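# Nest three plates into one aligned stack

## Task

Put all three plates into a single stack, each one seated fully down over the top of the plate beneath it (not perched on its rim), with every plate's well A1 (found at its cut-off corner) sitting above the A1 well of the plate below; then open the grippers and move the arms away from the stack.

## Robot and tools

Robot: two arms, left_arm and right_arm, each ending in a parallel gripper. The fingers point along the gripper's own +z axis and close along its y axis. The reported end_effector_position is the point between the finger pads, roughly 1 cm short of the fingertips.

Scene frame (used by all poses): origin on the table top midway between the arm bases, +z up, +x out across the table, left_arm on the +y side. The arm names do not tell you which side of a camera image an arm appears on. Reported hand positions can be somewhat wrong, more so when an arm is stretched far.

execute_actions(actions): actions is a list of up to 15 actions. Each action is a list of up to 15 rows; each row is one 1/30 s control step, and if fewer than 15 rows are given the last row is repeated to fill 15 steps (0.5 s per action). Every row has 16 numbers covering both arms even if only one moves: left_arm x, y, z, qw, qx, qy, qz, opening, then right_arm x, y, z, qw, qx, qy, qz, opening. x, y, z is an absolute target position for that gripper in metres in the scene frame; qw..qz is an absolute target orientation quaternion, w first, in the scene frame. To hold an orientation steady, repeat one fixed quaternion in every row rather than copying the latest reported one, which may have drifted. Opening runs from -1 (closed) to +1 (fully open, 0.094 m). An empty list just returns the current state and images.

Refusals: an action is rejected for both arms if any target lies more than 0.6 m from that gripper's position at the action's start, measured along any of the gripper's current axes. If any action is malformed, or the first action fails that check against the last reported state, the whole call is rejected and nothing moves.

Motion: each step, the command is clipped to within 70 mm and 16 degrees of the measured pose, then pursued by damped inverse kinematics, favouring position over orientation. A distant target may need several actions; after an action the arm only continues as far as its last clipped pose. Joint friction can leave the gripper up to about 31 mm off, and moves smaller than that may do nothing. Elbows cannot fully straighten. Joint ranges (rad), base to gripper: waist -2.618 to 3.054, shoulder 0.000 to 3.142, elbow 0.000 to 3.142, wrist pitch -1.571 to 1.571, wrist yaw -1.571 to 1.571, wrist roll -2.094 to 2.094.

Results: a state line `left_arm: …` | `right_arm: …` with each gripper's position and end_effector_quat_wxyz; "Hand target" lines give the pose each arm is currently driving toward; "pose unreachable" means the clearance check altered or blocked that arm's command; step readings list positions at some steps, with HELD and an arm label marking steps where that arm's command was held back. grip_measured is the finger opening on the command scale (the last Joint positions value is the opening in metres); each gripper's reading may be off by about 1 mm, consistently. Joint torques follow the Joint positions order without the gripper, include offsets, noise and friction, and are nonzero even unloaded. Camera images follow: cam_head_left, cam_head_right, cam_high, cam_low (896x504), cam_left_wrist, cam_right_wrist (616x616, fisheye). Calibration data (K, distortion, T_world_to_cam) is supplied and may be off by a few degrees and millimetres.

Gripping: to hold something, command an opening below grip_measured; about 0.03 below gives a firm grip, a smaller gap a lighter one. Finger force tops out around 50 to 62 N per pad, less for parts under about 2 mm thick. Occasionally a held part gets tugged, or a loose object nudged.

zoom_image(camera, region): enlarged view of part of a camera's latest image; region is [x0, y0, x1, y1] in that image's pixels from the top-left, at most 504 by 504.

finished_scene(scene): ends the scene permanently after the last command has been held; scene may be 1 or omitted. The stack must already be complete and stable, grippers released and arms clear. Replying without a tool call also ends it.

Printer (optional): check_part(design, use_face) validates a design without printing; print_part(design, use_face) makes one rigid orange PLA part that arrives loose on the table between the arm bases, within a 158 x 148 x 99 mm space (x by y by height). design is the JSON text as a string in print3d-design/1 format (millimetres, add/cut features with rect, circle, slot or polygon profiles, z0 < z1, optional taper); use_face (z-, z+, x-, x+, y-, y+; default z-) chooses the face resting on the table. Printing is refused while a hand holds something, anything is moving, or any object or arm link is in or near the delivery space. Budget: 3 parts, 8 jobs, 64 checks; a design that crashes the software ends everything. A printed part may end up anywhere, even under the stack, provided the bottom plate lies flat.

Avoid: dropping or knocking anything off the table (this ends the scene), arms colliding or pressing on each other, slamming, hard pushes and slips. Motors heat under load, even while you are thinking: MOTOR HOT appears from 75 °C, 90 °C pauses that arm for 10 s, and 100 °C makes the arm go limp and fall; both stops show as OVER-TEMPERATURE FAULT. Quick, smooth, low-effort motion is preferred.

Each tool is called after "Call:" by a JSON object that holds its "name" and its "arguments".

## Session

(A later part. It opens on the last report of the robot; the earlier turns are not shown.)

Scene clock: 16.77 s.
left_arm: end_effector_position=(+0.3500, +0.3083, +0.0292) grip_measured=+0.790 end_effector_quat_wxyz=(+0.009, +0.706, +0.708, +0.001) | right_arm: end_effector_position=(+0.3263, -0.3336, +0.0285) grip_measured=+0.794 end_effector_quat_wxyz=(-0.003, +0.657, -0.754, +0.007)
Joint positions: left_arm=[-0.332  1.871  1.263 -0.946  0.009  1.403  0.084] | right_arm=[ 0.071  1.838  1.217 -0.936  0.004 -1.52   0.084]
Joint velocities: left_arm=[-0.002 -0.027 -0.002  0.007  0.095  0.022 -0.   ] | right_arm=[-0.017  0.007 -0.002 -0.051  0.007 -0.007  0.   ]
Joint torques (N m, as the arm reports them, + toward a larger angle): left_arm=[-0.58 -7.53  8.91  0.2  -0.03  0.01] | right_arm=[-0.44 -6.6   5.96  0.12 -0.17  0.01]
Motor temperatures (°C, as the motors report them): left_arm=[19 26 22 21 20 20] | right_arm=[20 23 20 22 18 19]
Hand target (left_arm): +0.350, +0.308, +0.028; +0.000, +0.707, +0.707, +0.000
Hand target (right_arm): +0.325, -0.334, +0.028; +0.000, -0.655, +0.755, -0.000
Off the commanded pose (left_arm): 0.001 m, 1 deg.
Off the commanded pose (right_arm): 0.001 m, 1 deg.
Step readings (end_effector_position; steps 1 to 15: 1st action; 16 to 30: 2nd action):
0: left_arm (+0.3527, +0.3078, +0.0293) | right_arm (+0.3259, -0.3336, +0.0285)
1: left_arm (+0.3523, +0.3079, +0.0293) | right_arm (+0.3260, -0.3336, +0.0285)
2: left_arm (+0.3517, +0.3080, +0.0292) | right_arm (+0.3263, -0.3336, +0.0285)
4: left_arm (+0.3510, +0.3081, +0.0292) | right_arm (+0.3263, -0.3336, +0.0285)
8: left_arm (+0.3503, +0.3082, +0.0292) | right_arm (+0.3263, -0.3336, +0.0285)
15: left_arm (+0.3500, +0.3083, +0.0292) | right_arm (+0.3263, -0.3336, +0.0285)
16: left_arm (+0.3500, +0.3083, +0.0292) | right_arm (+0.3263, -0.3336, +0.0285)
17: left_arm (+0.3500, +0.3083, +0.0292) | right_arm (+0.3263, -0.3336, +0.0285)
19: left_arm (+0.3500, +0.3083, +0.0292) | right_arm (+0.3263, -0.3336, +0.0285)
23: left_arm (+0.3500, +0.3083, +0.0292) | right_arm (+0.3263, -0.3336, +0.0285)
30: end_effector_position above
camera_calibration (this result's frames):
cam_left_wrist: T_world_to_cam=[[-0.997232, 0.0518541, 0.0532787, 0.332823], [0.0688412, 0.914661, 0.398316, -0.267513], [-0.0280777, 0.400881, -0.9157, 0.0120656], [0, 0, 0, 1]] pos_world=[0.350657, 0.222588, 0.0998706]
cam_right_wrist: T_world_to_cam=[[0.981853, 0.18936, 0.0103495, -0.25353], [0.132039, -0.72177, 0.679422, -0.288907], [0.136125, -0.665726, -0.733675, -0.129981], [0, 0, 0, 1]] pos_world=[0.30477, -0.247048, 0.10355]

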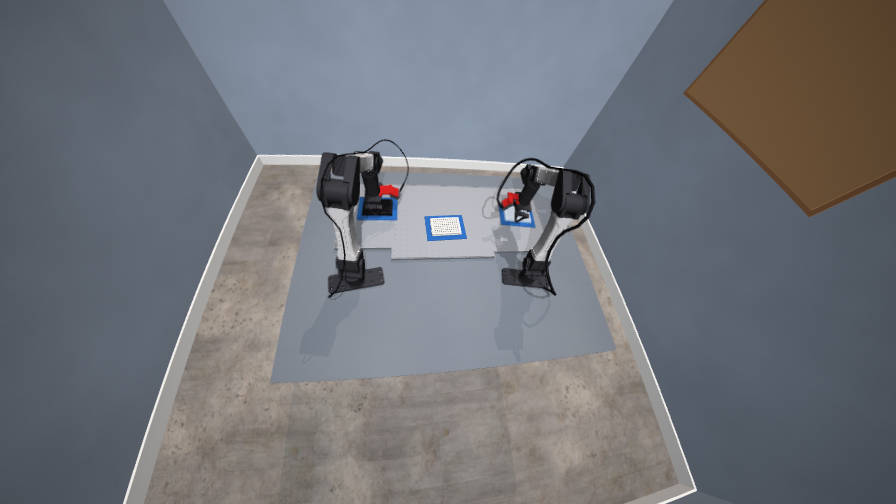

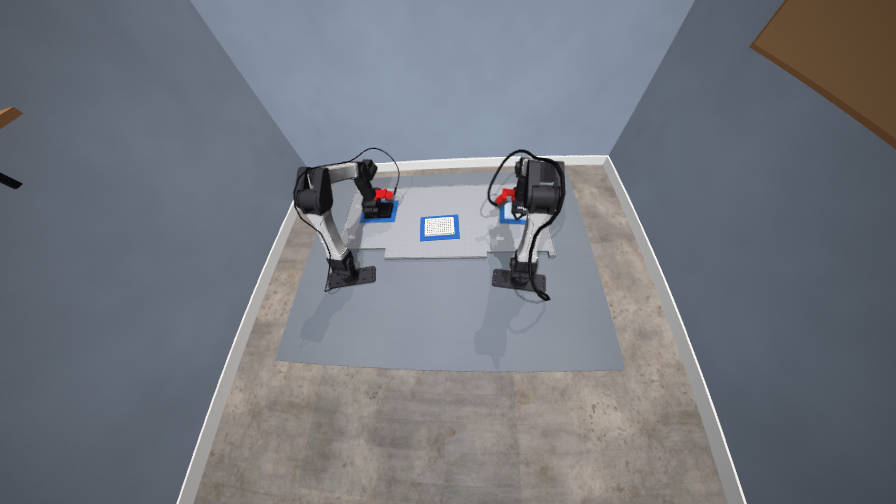

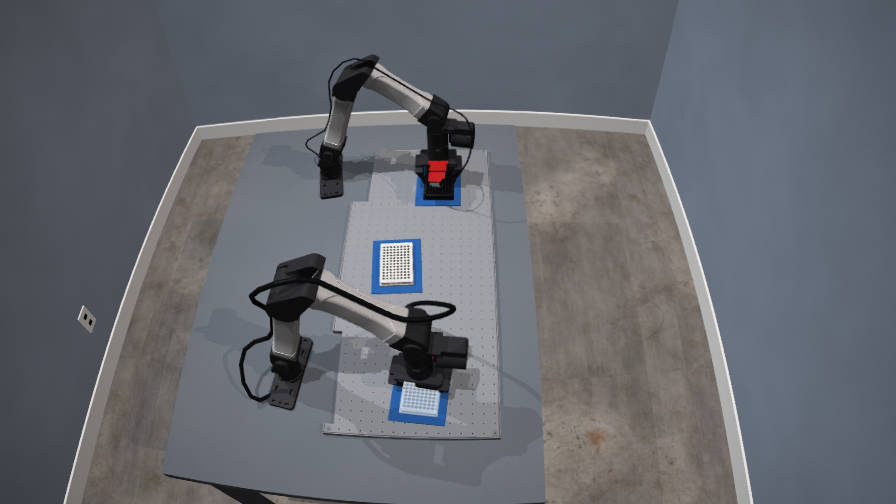

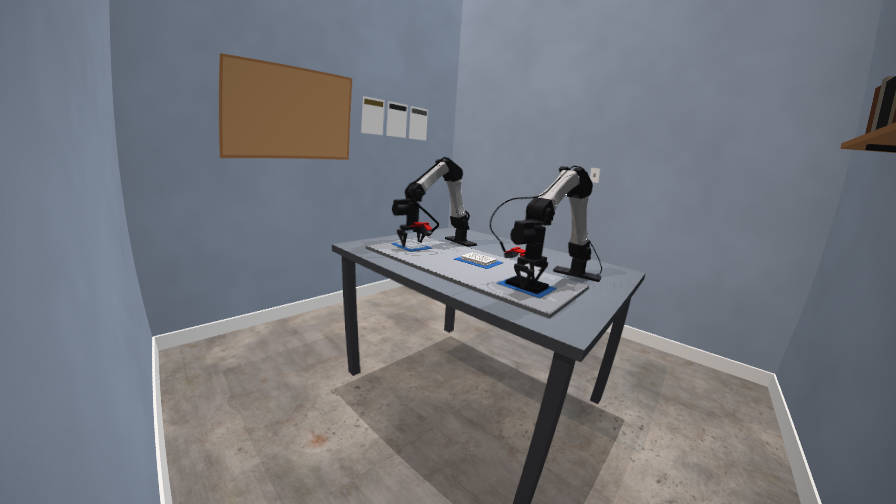

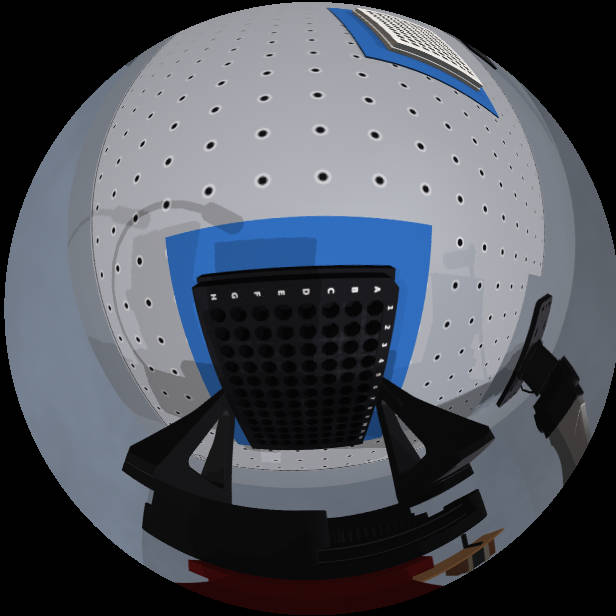

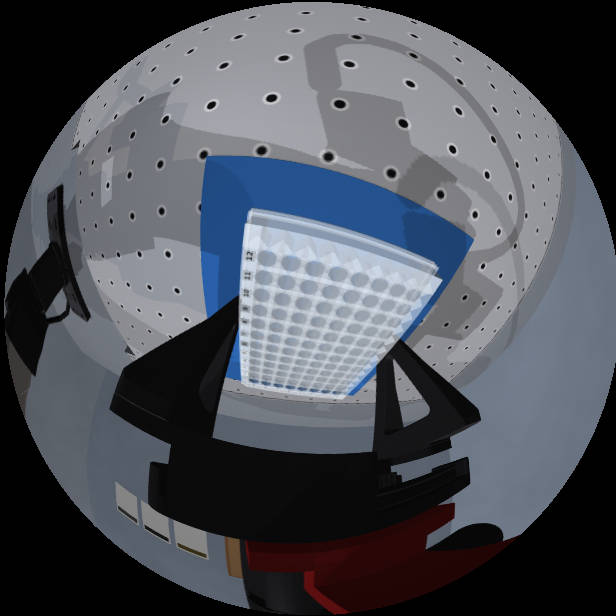

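Call:
{"name": "execute_actions", "arguments": {"actions": [[[0.350,0.308,0.028,0,0.707,0.707,0,0.755,0.325,-0.334,0.028,0,-0.655,0.755,0,0.76]],[[0.350,0.308,0.06,0,0.707,0.707,0,0.755,0.325,-0.334,0.028,0,-0.655,0.755,0,0.76]],[[0.34,0.27,0.085,0,0.707,0.707,0,0.755,0.325,-0.334,0.028,0,-0.655,0.755,0,0.76]],[[0.31,0.20,0.085,0,0.7,0.714,0,0.755,0.325,-0.334,0.028,0,-0.655,0.755,0,0.76]],[[0.28,0.13,0.085,0,0.69,0.724,0,0.755,0.325,-0.334,0.028,0,-0.655,0.755,0,0.76]],[[0.26,0.07,0.08,0,0.682,0.731,0,0.755,0.325,-0.334,0.028,0,-0.655,0.755,0,0.76]],[[0.25,0.035,0.06,0,0.682,0.731,0,0.755,0.325,-0.334,0.028,0,-0.655,0.755,0,0.76]],[[0.25,0.035,0.06,0,0.682,0.731,0,0.755,0.325,-0.334,0.028,0,-0.655,0.755,0,0.76]]]}}

Call:
{"name": "zoom_image", "arguments": {"camera": "cam_high", "region": [350, 210, 450, 310]}}

Call:
{"name": "zoom_image", "arguments": {"camera": "cam_low", "region": [440, 225, 520, 280]}}

Scene clock: 21.73 s.
left_arm: end_effector_position=(+0.2476, +0.0380, +0.0611) grip_measured=+0.769 end_effector_quat_wxyz=(-0.002, +0.685, +0.728, +0.001) | right_arm: end_effector_position=(+0.3263, -0.3336, +0.0285) grip_measured=+0.779 end_effector_quat_wxyz=(-0.003, +0.657, -0.754, +0.007)
Joint positions: left_arm=[-1.125  2.091  1.71  -1.194 -0.     0.553  0.083] | right_arm=[ 0.071  1.838  1.217 -0.936  0.004 -1.52   0.084]
Joint velocities: left_arm=[-0.002 -0.022 -0.012  0.081  0.051 -0.022  0.001] | right_arm=[-0.012  0.012  0.007 -0.051  0.051  0.007 -0.   ]
Joint torques (N m, as the arm reports them, + toward a larger angle): left_arm=[-0.11 -9.92  9.13  0.38  0.06 -0.05] | right_arm=[-0.46 -6.52  6.04  0.11 -0.18  0.01]
Motor temperatures (°C, as the motors report them): left_arm=[19 27 23 21 20 20] | right_arm=[20 24 20 22 18 19]
Hand target (left_arm): +0.250, +0.035, +0.060; +0.000, +0.682, +0.731, -0.000
Hand target (right_arm): +0.325, -0.334, +0.028; +0.000, -0.655, +0.755, -0.000
Off the commanded pose (left_arm): 0.004 m, 1 deg.
Off the commanded pose (right_arm): 0.001 m, 1 deg.
Step readings (end_effector_position; steps 1 to 15: 1st action; 16 to 30: 2nd action; 31 to 45: 3rd action; 46 to 60: 4th action; 61 to 75: 5th action; 76 to 90: 6th action; 91 to 105: 7th action; 106 to 120: 8th action):
0: left_arm (+0.3500, +0.3083, +0.0292) | right_arm (+0.3263, -0.3336, +0.0285)
1: left_arm (+0.3500, +0.3083, +0.0292) | right_arm (+0.3263, -0.3336, +0.0285)
2: left_arm (+0.3500, +0.3083, +0.0292) | right_arm (+0.3263, -0.3336, +0.0285)
4: left_arm (+0.3499, +0.3083, +0.0292) | right_arm (+0.3263, -0.3336, +0.0285)
8: left_arm (+0.3499, +0.3083, +0.0292) | right_arm (+0.3263, -0.3336, +0.0285)
15: left_arm (+0.3499, +0.3083, +0.0292) | right_arm (+0.3263, -0.3336, +0.0285)
16: left_arm (+0.3496, +0.3084, +0.0322) | right_arm (+0.3263, -0.3336, +0.0285)
17: left_arm (+0.3495, +0.3084, +0.0362) | right_arm (+0.3263, -0.3336, +0.0285)
19: left_arm (+0.3553, +0.3075, +0.0469) | right_arm (+0.3263, -0.3336, +0.0285)
23: left_arm (+0.3586, +0.3069, +0.0551) | right_arm (+0.3263, -0.3336, +0.0285)
30: left_arm (+0.3524, +0.3079, +0.0550) | right_arm (+0.3263, -0.3336, +0.0285)
31: left_arm (+0.3510, +0.3057, +0.0566) | right_arm (+0.3263, -0.3336, +0.0285)
32: left_arm (+0.3490, +0.2998, +0.0594) | right_arm (+0.3263, -0.3336, +0.0285)
34: left_arm (+0.3468, +0.2814, +0.0674) | right_arm (+0.3263, -0.3336, +0.0285)
38: left_arm (+0.3456, +0.2668, +0.0778) | right_arm (+0.3263, -0.3336, +0.0285)
45: left_arm (+0.3412, +0.2683, +0.0783) | right_arm (+0.3263, -0.3336, +0.0285)
46: left_arm (+0.3395, +0.2640, +0.0785) | right_arm (+0.3263, -0.3336, +0.0285)
47: left_arm (+0.3357, +0.2532, +0.0788) | right_arm (+0.3263, -0.3336, +0.0285)
49: left_arm (+0.3227, +0.2215, +0.0790) | right_arm (+0.3263, -0.3336, +0.0285)
53: left_arm (+0.3081, +0.1942, +0.0790) | right_arm (+0.3263, -0.3336, +0.0285)
60: left_arm (+0.3088, +0.1964, +0.0791) | right_arm (+0.3263, -0.3336, +0.0285)
61: left_arm (+0.3067, +0.1923, +0.0799) | right_arm (+0.3263, -0.3336, +0.0285)
62: left_arm (+0.3022, +0.1821, +0.0812) | right_arm (+0.3263, -0.3336, +0.0285)
64: left_arm (+0.2886, +0.1510, +0.0861) | right_arm (+0.3263, -0.3336, +0.0285)
68: left_arm (+0.2778, +0.1226, +0.0914) | right_arm (+0.3263, -0.3336, +0.0285)
75: left_arm (+0.2782, +0.1262, +0.0889) | right_arm (+0.3263, -0.3336, +0.0285)
76: left_arm (+0.2765, +0.1229, +0.0893) | right_arm (+0.3263, -0.3336, +0.0285)
77: left_arm (+0.2749, +0.1132, +0.0900) | right_arm (+0.3263, -0.3336, +0.0285)
79: left_arm (+0.2669, +0.0866, +0.0888) | right_arm (+0.3263, -0.3336, +0.0285)
83: left_arm (+0.2569, +0.0655, +0.0825) | right_arm (+0.3263, -0.3336, +0.0285)
90: left_arm (+0.2581, +0.0666, +0.0828) | right_arm (+0.3263, -0.3336, +0.0285)
91: left_arm (+0.2576, +0.0648, +0.0822) | right_arm (+0.3263, -0.3336, +0.0285)
92: left_arm (+0.2575, +0.0593, +0.0809) | right_arm (+0.3263, -0.3336, +0.0285)
94: left_arm (+0.2537, +0.0470, +0.0741) | right_arm (+0.3263, -0.3336, +0.0285)
98: left_arm (+0.2464, +0.0397, +0.0608) | right_arm (+0.3263, -0.3336, +0.0285)
105: left_arm (+0.2476, +0.0381, +0.0610) | right_arm (+0.3263, -0.3336, +0.0285)
106: left_arm (+0.2476, +0.0380, +0.0611) | right_arm (+0.3263, -0.3336, +0.0285)
107: left_arm (+0.2476, +0.0380, +0.0611) | right_arm (+0.3263, -0.3336, +0.0285)
109: left_arm (+0.2476, +0.0380, +0.0611) | right_arm (+0.3263, -0.3336, +0.0285)
113: left_arm (+0.2476, +0.0380, +0.0611) | right_arm (+0.3263, -0.3336, +0.0285)
120: end_effector_position above
camera_calibration (this result's frames):
cam_left_wrist: T_world_to_cam=[[-0.997456, -0.00588878, 0.0710462, 0.244251], [0.0239237, 0.911141, 0.411399, -0.0155014], [-0.0671557, 0.412052, -0.908682, 0.15557], [0, 0, 0, 1]] pos_world=[0.254447, -0.0485406, 0.130388]
cam_right_wrist: T_world_to_cam=[[0.981853, 0.18936, 0.0103495, -0.25353], [0.132039, -0.72177, 0.679422, -0.288907], [0.136125, -0.665726, -0.733675, -0.129981], [0, 0, 0, 1]] pos_world=[0.30477, -0.247048, 0.10355]

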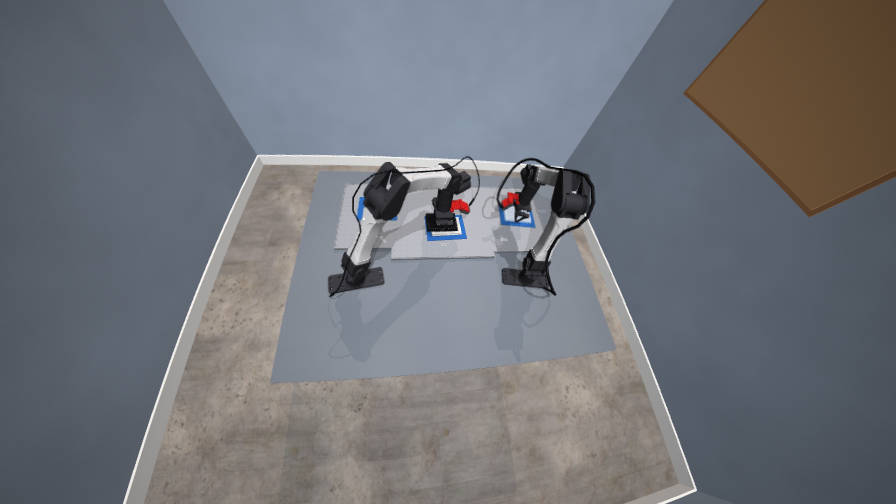

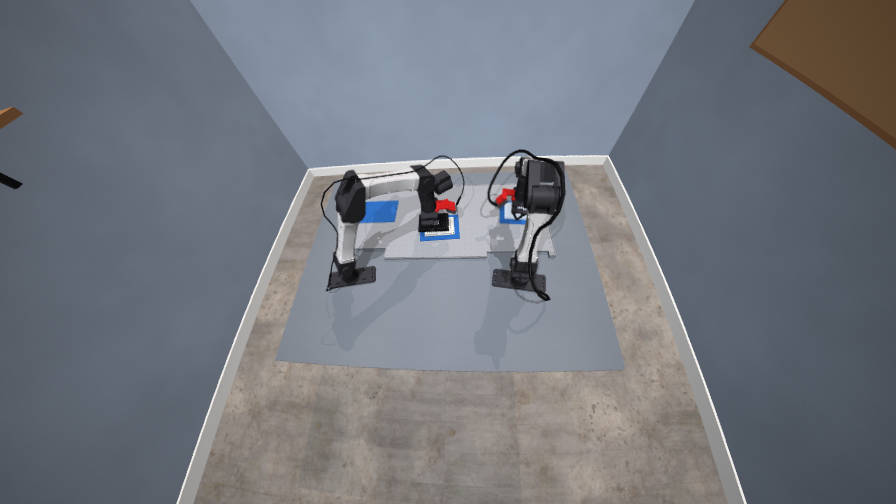

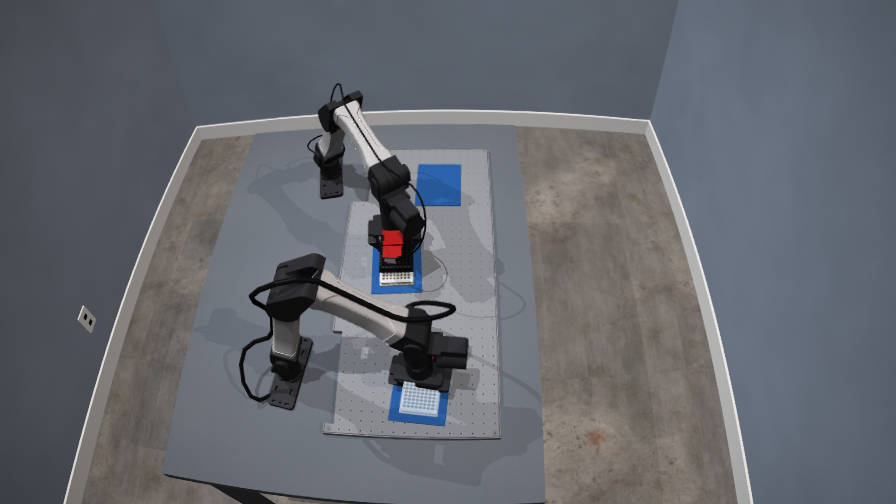

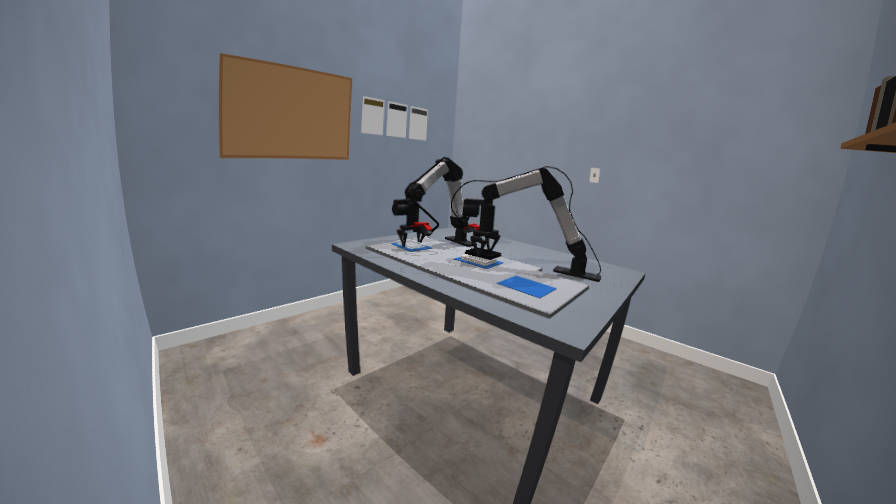

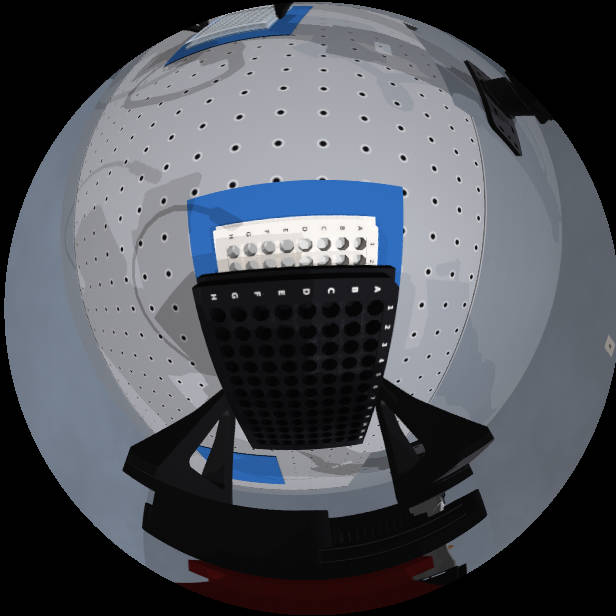

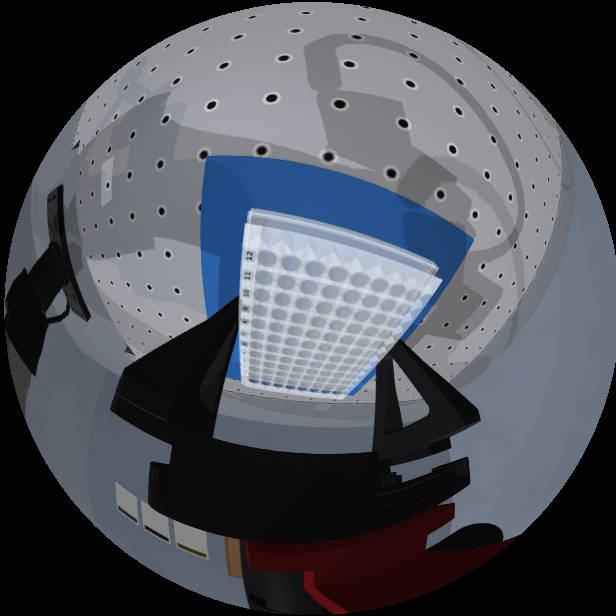

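Region (350, 210, 450, 310) of cam_high's 896x504 image, scaled by 5.040, with more detail than that image has.

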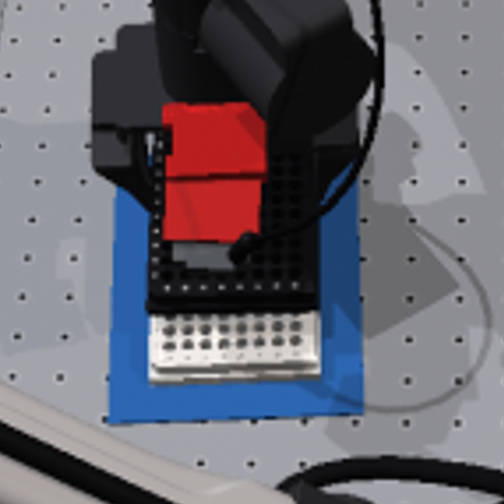

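Region (440, 225, 520, 280) of cam_low's 896x504 image, scaled by 6.300, with more detail than that image has; it fills the top 346 rows of this view, and the rest is white.

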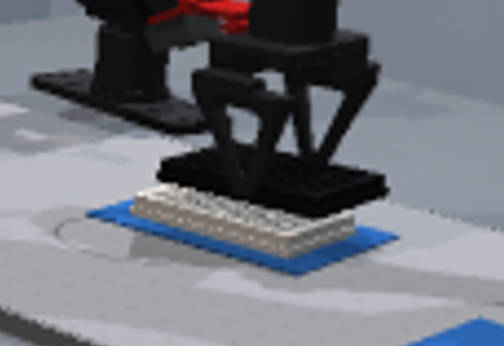

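Call:
{"name": "execute_actions", "arguments": {"actions": [[[0.250,0.018,0.052,0,0.682,0.731,0,0.745,0.325,-0.334,0.028,0,-0.655,0.755,0,0.76]],[[0.250,0.018,0.049,0,0.682,0.731,0,0.745,0.325,-0.334,0.028,0,-0.655,0.755,0,0.76]]]}}

Call:
{"name": "zoom_image", "arguments": {"camera": "cam_left_wrist", "region": [170, 200, 430, 400]}}

Call:
{"name": "zoom_image", "arguments": {"camera": "cam_high", "region": [360, 230, 430, 300]}}

Call:
{"name": "zoom_image", "arguments": {"camera": "cam_low", "region": [450, 235, 510, 275]}}

Scene clock: 23.60 s.
left_arm: end_effector_position=(+0.2512, +0.0225, +0.0563) grip_measured=+0.761 end_effector_quat_wxyz=(+0.003, +0.682, +0.731, -0.000) | right_arm: end_effector_position=(+0.3263, -0.3336, +0.0285) grip_measured=+0.779 end_effector_quat_wxyz=(-0.003, +0.657, -0.754, +0.007)
Joint positions: left_arm=[-1.139  2.145  1.773 -1.194 -0.     0.53   0.083] | right_arm=[ 0.071  1.838  1.217 -0.936  0.004 -1.52   0.084]
Joint velocities: left_arm=[-0.017  0.007  0.007  0.022 -0.007  0.066 -0.002] | right_arm=[-0.017 -0.022 -0.002 -0.007 -0.037  0.007 -0.001]
Joint torques (N m, as the arm reports them, + toward a larger angle): left_arm=[-0.94 -9.58  8.28  0.55  0.06 -0.04] | right_arm=[-0.46 -6.63  6.05  0.1  -0.2  -0.02]
Motor temperatures (°C, as the motors report them): left_arm=[19 27 23 21 20 20] | right_arm=[20 24 21 22 18 19]
Hand target (left_arm): +0.250, +0.018, +0.049; +0.000, +0.682, +0.731, -0.000
Hand target (right_arm): +0.325, -0.334, +0.028; +0.000, -0.655, +0.755, -0.000
Off the commanded pose (left_arm): 0.009 m, 0 deg.
Off the commanded pose (right_arm): 0.001 m, 1 deg.
Step readings (end_effector_position; steps 1 to 15: 1st action; 16 to 30: 2nd action):
0: left_arm (+0.2476, +0.0380, +0.0611) | right_arm (+0.3263, -0.3336, +0.0285)
1: left_arm (+0.2480, +0.0370, +0.0613) | right_arm (+0.3263, -0.3336, +0.0285)
2: left_arm (+0.2497, +0.0332, +0.0616) | right_arm (+0.3263, -0.3336, +0.0285)
4: left_arm (+0.2519, +0.0259, +0.0603) | right_arm (+0.3263, -0.3336, +0.0285)
8: left_arm (+0.2509, +0.0230, +0.0564) | right_arm (+0.3263, -0.3336, +0.0285)
15: left_arm (+0.2512, +0.0225, +0.0563) | right_arm (+0.3263, -0.3336, +0.0285)
16: left_arm (+0.2512, +0.0225, +0.0563) | right_arm (+0.3263, -0.3336, +0.0285)
17: left_arm (+0.2512, +0.0225, +0.0563) | right_arm (+0.3263, -0.3336, +0.0285)
19: left_arm (+0.2512, +0.0225, +0.0563) | right_arm (+0.3263, -0.3336, +0.0285)
23: left_arm (+0.2512, +0.0225, +0.0563) | right_arm (+0.3263, -0.3336, +0.0285)
30: end_effector_position above
camera_calibration (this result's frames):
cam_left_wrist: T_world_to_cam=[[-0.997739, -0.0141055, 0.0657073, 0.248595], [0.0136995, 0.914506, 0.40434, 0.00336137], [-0.0657931, 0.404326, -0.912245, 0.157891], [0, 0, 0, 1]] pos_world=[0.258375, -0.0634068, 0.126342]
cam_right_wrist: T_world_to_cam=[[0.981853, 0.18936, 0.0103495, -0.25353], [0.132039, -0.72177, 0.679422, -0.288907], [0.136125, -0.665726, -0.733675, -0.129981], [0, 0, 0, 1]] pos_world=[0.30477, -0.247048, 0.10355]

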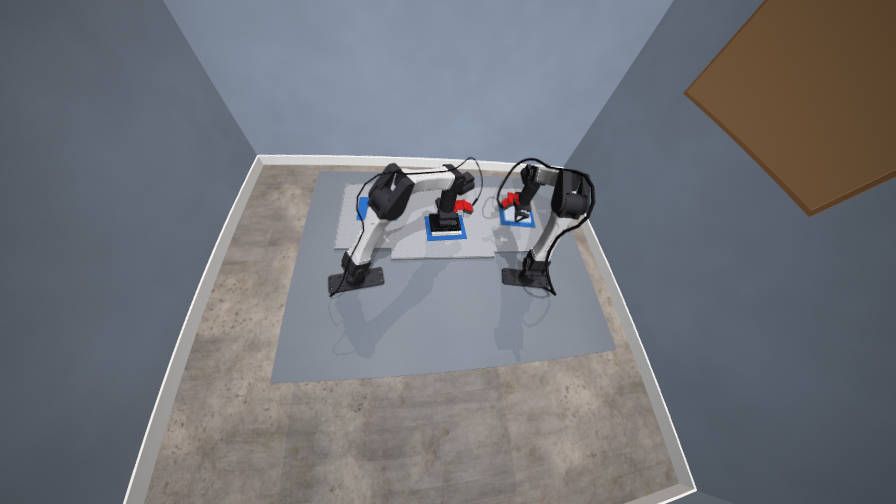

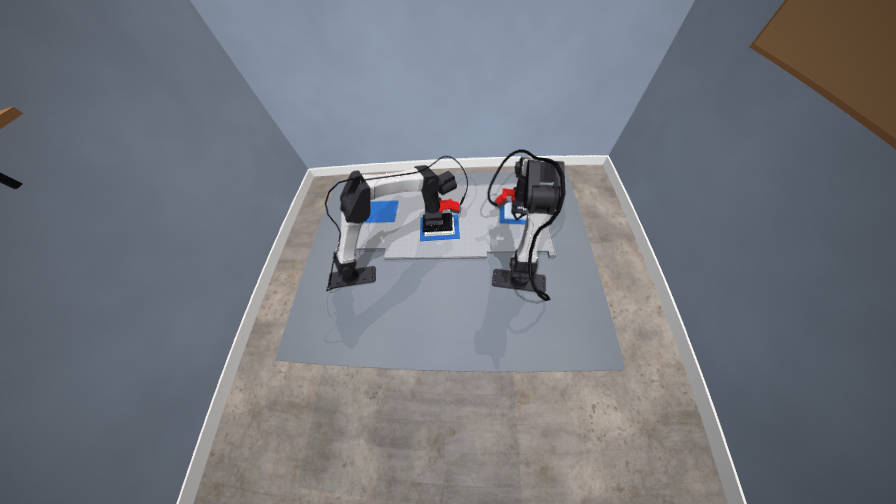

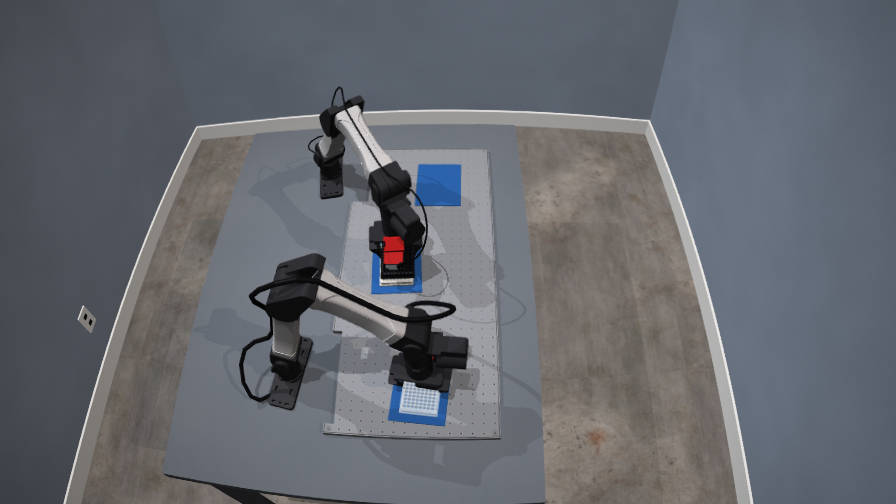

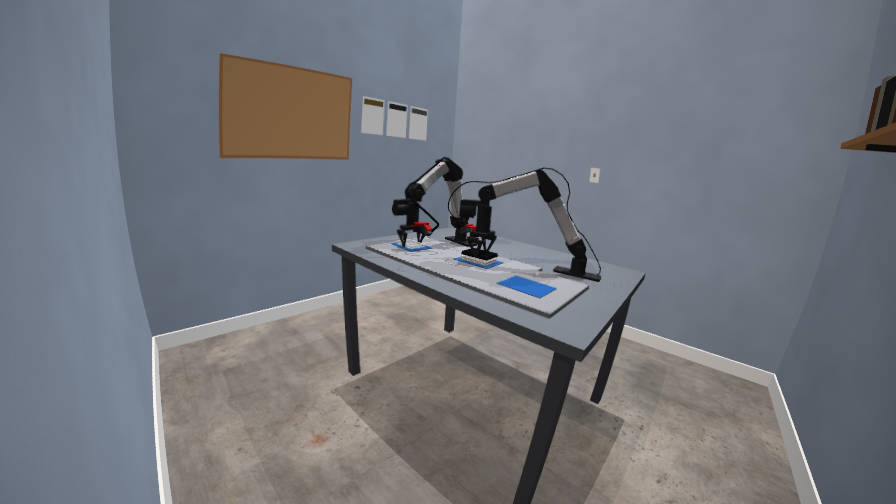

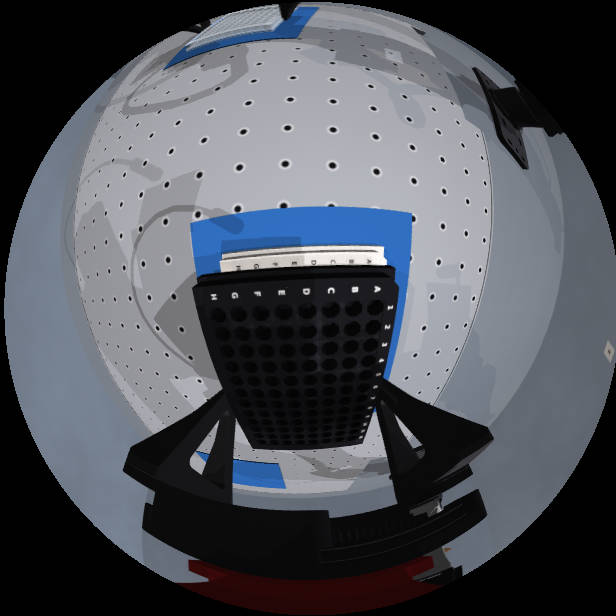

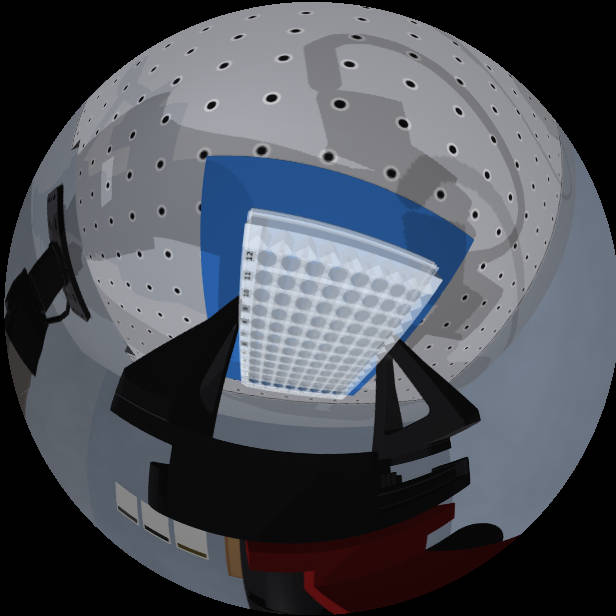

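Region (170, 200, 430, 400) of cam_left_wrist's 616x616 image, scaled by 1.938, with more detail than that image has; it fills the top 388 rows of this view, and the rest is white.

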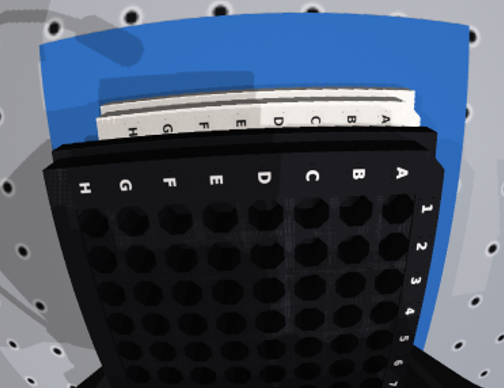

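Region (360, 230, 430, 300) of cam_high's 896x504 image, scaled by 7.200, with more detail than that image has.

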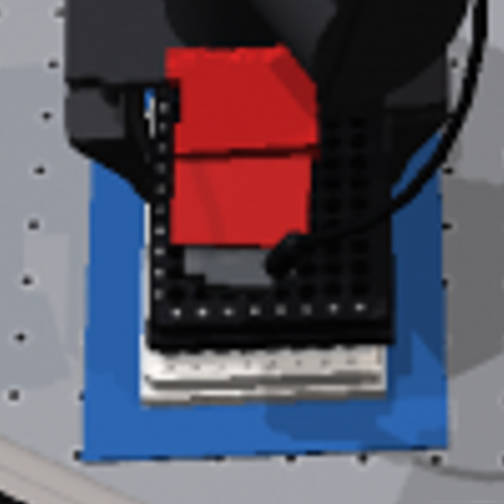

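Region (450, 235, 510, 275) of cam_low's 896x504 image, scaled by 8.400, with more detail than that image has.

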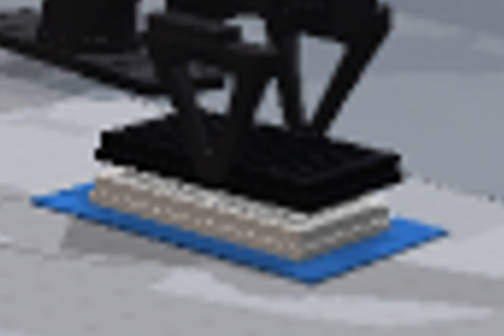

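Call:
{"name": "execute_actions", "arguments": {"actions": [[[0.245,0.013,0.044,0,0.674,0.739,0,0.745,0.325,-0.334,0.028,0,-0.655,0.755,0,0.76]],[[0.245,0.013,0.044,0,0.674,0.739,0,0.745,0.325,-0.334,0.028,0,-0.655,0.755,0,0.76]]]}}

Call:
{"name": "zoom_image", "arguments": {"camera": "cam_left_wrist", "region": [170, 200, 430, 400]}}

Call:
{"name": "zoom_image", "arguments": {"camera": "cam_high", "region": [360, 230, 430, 300]}}

Call:
{"name": "zoom_image", "arguments": {"camera": "cam_low", "region": [450, 235, 510, 275]}}

Scene clock: 25.07 s.
left_arm: end_effector_position=(+0.2468, +0.0166, +0.0564) grip_measured=+0.761 end_effector_quat_wxyz=(+0.007, +0.674, +0.739, -0.002) | right_arm: end_effector_position=(+0.3263, -0.3336, +0.0285) grip_measured=+0.779 end_effector_quat_wxyz=(-0.003, +0.657, -0.754, +0.007)
Joint positions: left_arm=[-1.156  2.145  1.773 -1.184 -0.     0.491  0.083] | right_arm=[ 0.071  1.838  1.217 -0.936  0.004 -1.52   0.084]
Joint velocities: left_arm=[-0.012 -0.002  0.002  0.037 -0.051  0.022  0.   ] | right_arm=[ 0.002 -0.002 -0.002 -0.037 -0.007  0.037 -0.   ]
Joint torques (N m, as the arm reports them, + toward a larger angle): left_arm=[-0.79 -9.24  7.74  0.62  0.06 -0.03] | right_arm=[-0.36 -6.65  5.99  0.12 -0.2  -0.03]
Motor temperatures (°C, as the motors report them): left_arm=[19 28 23 21 20 20] | right_arm=[20 24 21 22 18 19]
Hand target (left_arm): +0.245, +0.013, +0.044; -0.000, +0.674, +0.739, -0.000
Hand target (right_arm): +0.325, -0.334, +0.028; +0.000, -0.655, +0.755, -0.000
Off the commanded pose (left_arm): 0.013 m, 1 deg.
Off the commanded pose (right_arm): 0.001 m, 1 deg.
Step readings (end_effector_position; steps 1 to 15: 1st action; 16 to 30: 2nd action):
0: left_arm (+0.2512, +0.0225, +0.0563) | right_arm (+0.3263, -0.3336, +0.0285)
1: left_arm (+0.2509, +0.0222, +0.0563) | right_arm (+0.3263, -0.3336, +0.0285)
2: left_arm (+0.2505, +0.0213, +0.0563) | right_arm (+0.3263, -0.3336, +0.0285)
4: left_arm (+0.2488, +0.0193, +0.0564) | right_arm (+0.3263, -0.3336, +0.0285)
8: left_arm (+0.2465, +0.0169, +0.0564) | right_arm (+0.3263, -0.3336, +0.0285)
15: left_arm (+0.2468, +0.0166, +0.0564) | right_arm (+0.3263, -0.3336, +0.0285)
16: left_arm (+0.2468, +0.0166, +0.0564) | right_arm (+0.3263, -0.3336, +0.0285)
17: left_arm (+0.2468, +0.0166, +0.0564) | right_arm (+0.3263, -0.3336, +0.0285)
19: left_arm (+0.2468, +0.0166, +0.0564) | right_arm (+0.3263, -0.3336, +0.0285)
23: left_arm (+0.2468, +0.0166, +0.0564) | right_arm (+0.3263, -0.3336, +0.0285)
30: end_effector_position above
camera_calibration (this result's frames):
cam_left_wrist: T_world_to_cam=[[-0.997504, -0.0360233, 0.0607341, 0.244667], [-0.00900309, 0.917949, 0.396596, 0.0148025], [-0.0700375, 0.395059, -0.915982, 0.161425], [0, 0, 0, 1]] pos_world=[0.255496, -0.0685466, 0.127132]
cam_right_wrist: T_world_to_cam=[[0.981853, 0.18936, 0.0103495, -0.25353], [0.132039, -0.72177, 0.679422, -0.288907], [0.136125, -0.665726, -0.733675, -0.129981], [0, 0, 0, 1]] pos_world=[0.30477, -0.247048, 0.10355]

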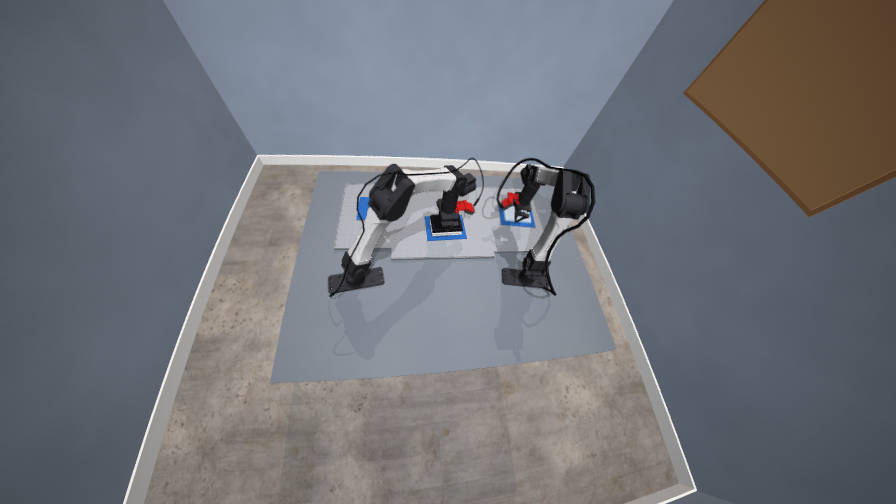

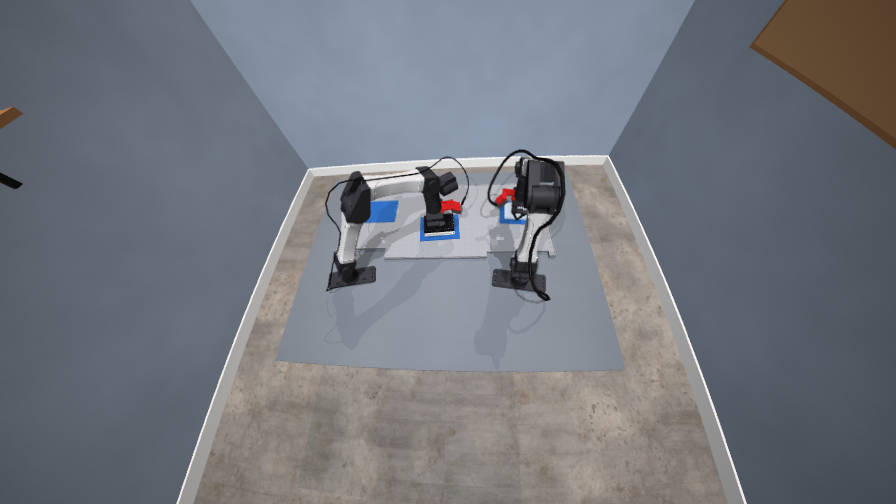

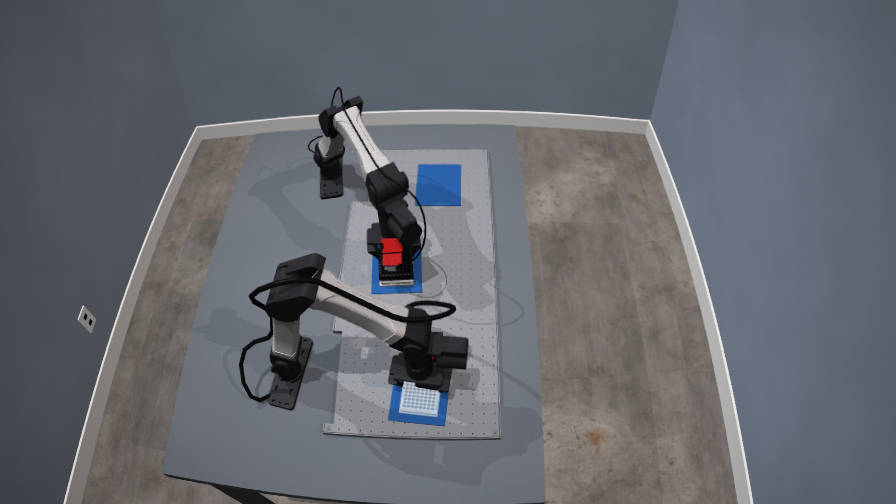

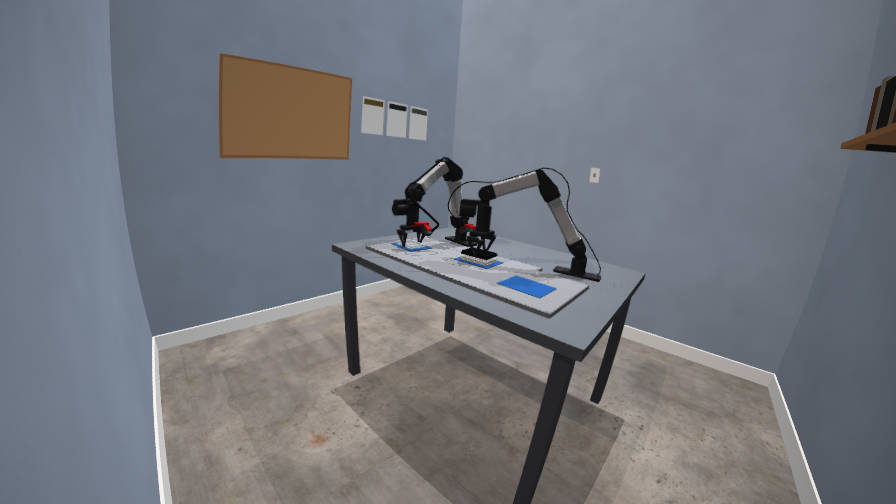

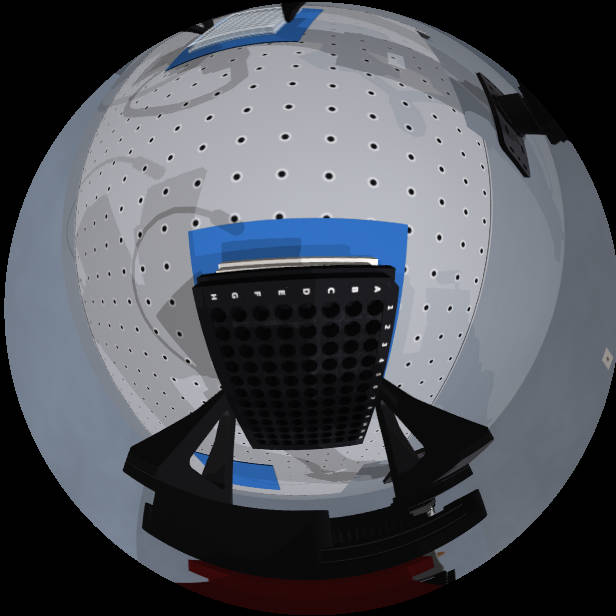

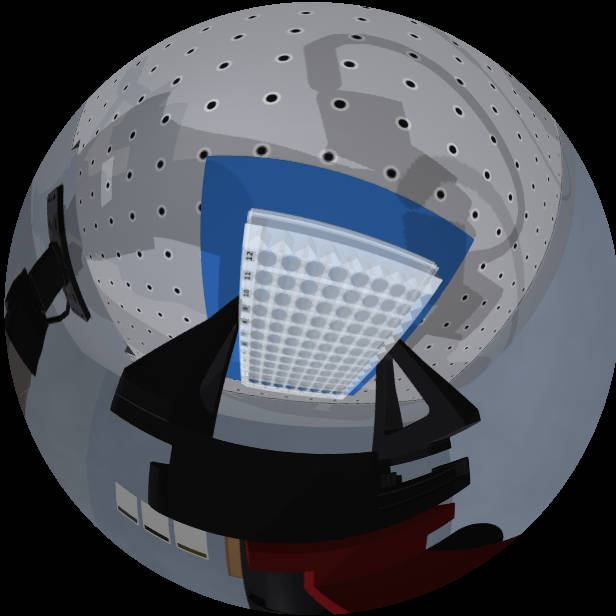

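Region (170, 200, 430, 400) of cam_left_wrist's 616x616 image, scaled by 1.938, with more detail than that image has; it fills the top 388 rows of this view, and the rest is white.

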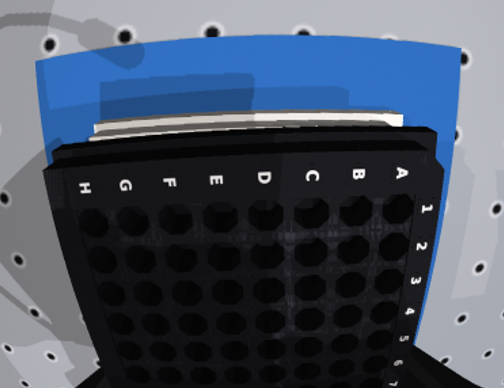

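Region (360, 230, 430, 300) of cam_high's 896x504 image, scaled by 7.200, with more detail than that image has.

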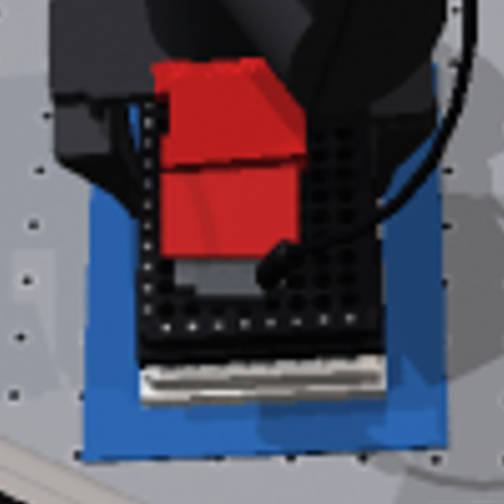

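Region (450, 235, 510, 275) of cam_low's 896x504 image, scaled by 8.400, with more detail than that image has.

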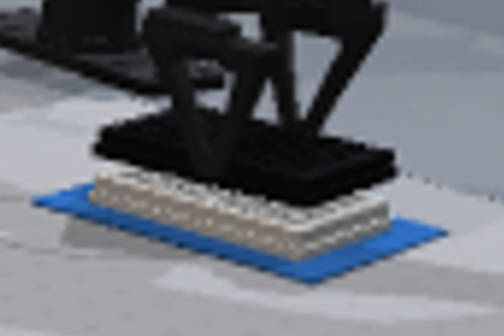

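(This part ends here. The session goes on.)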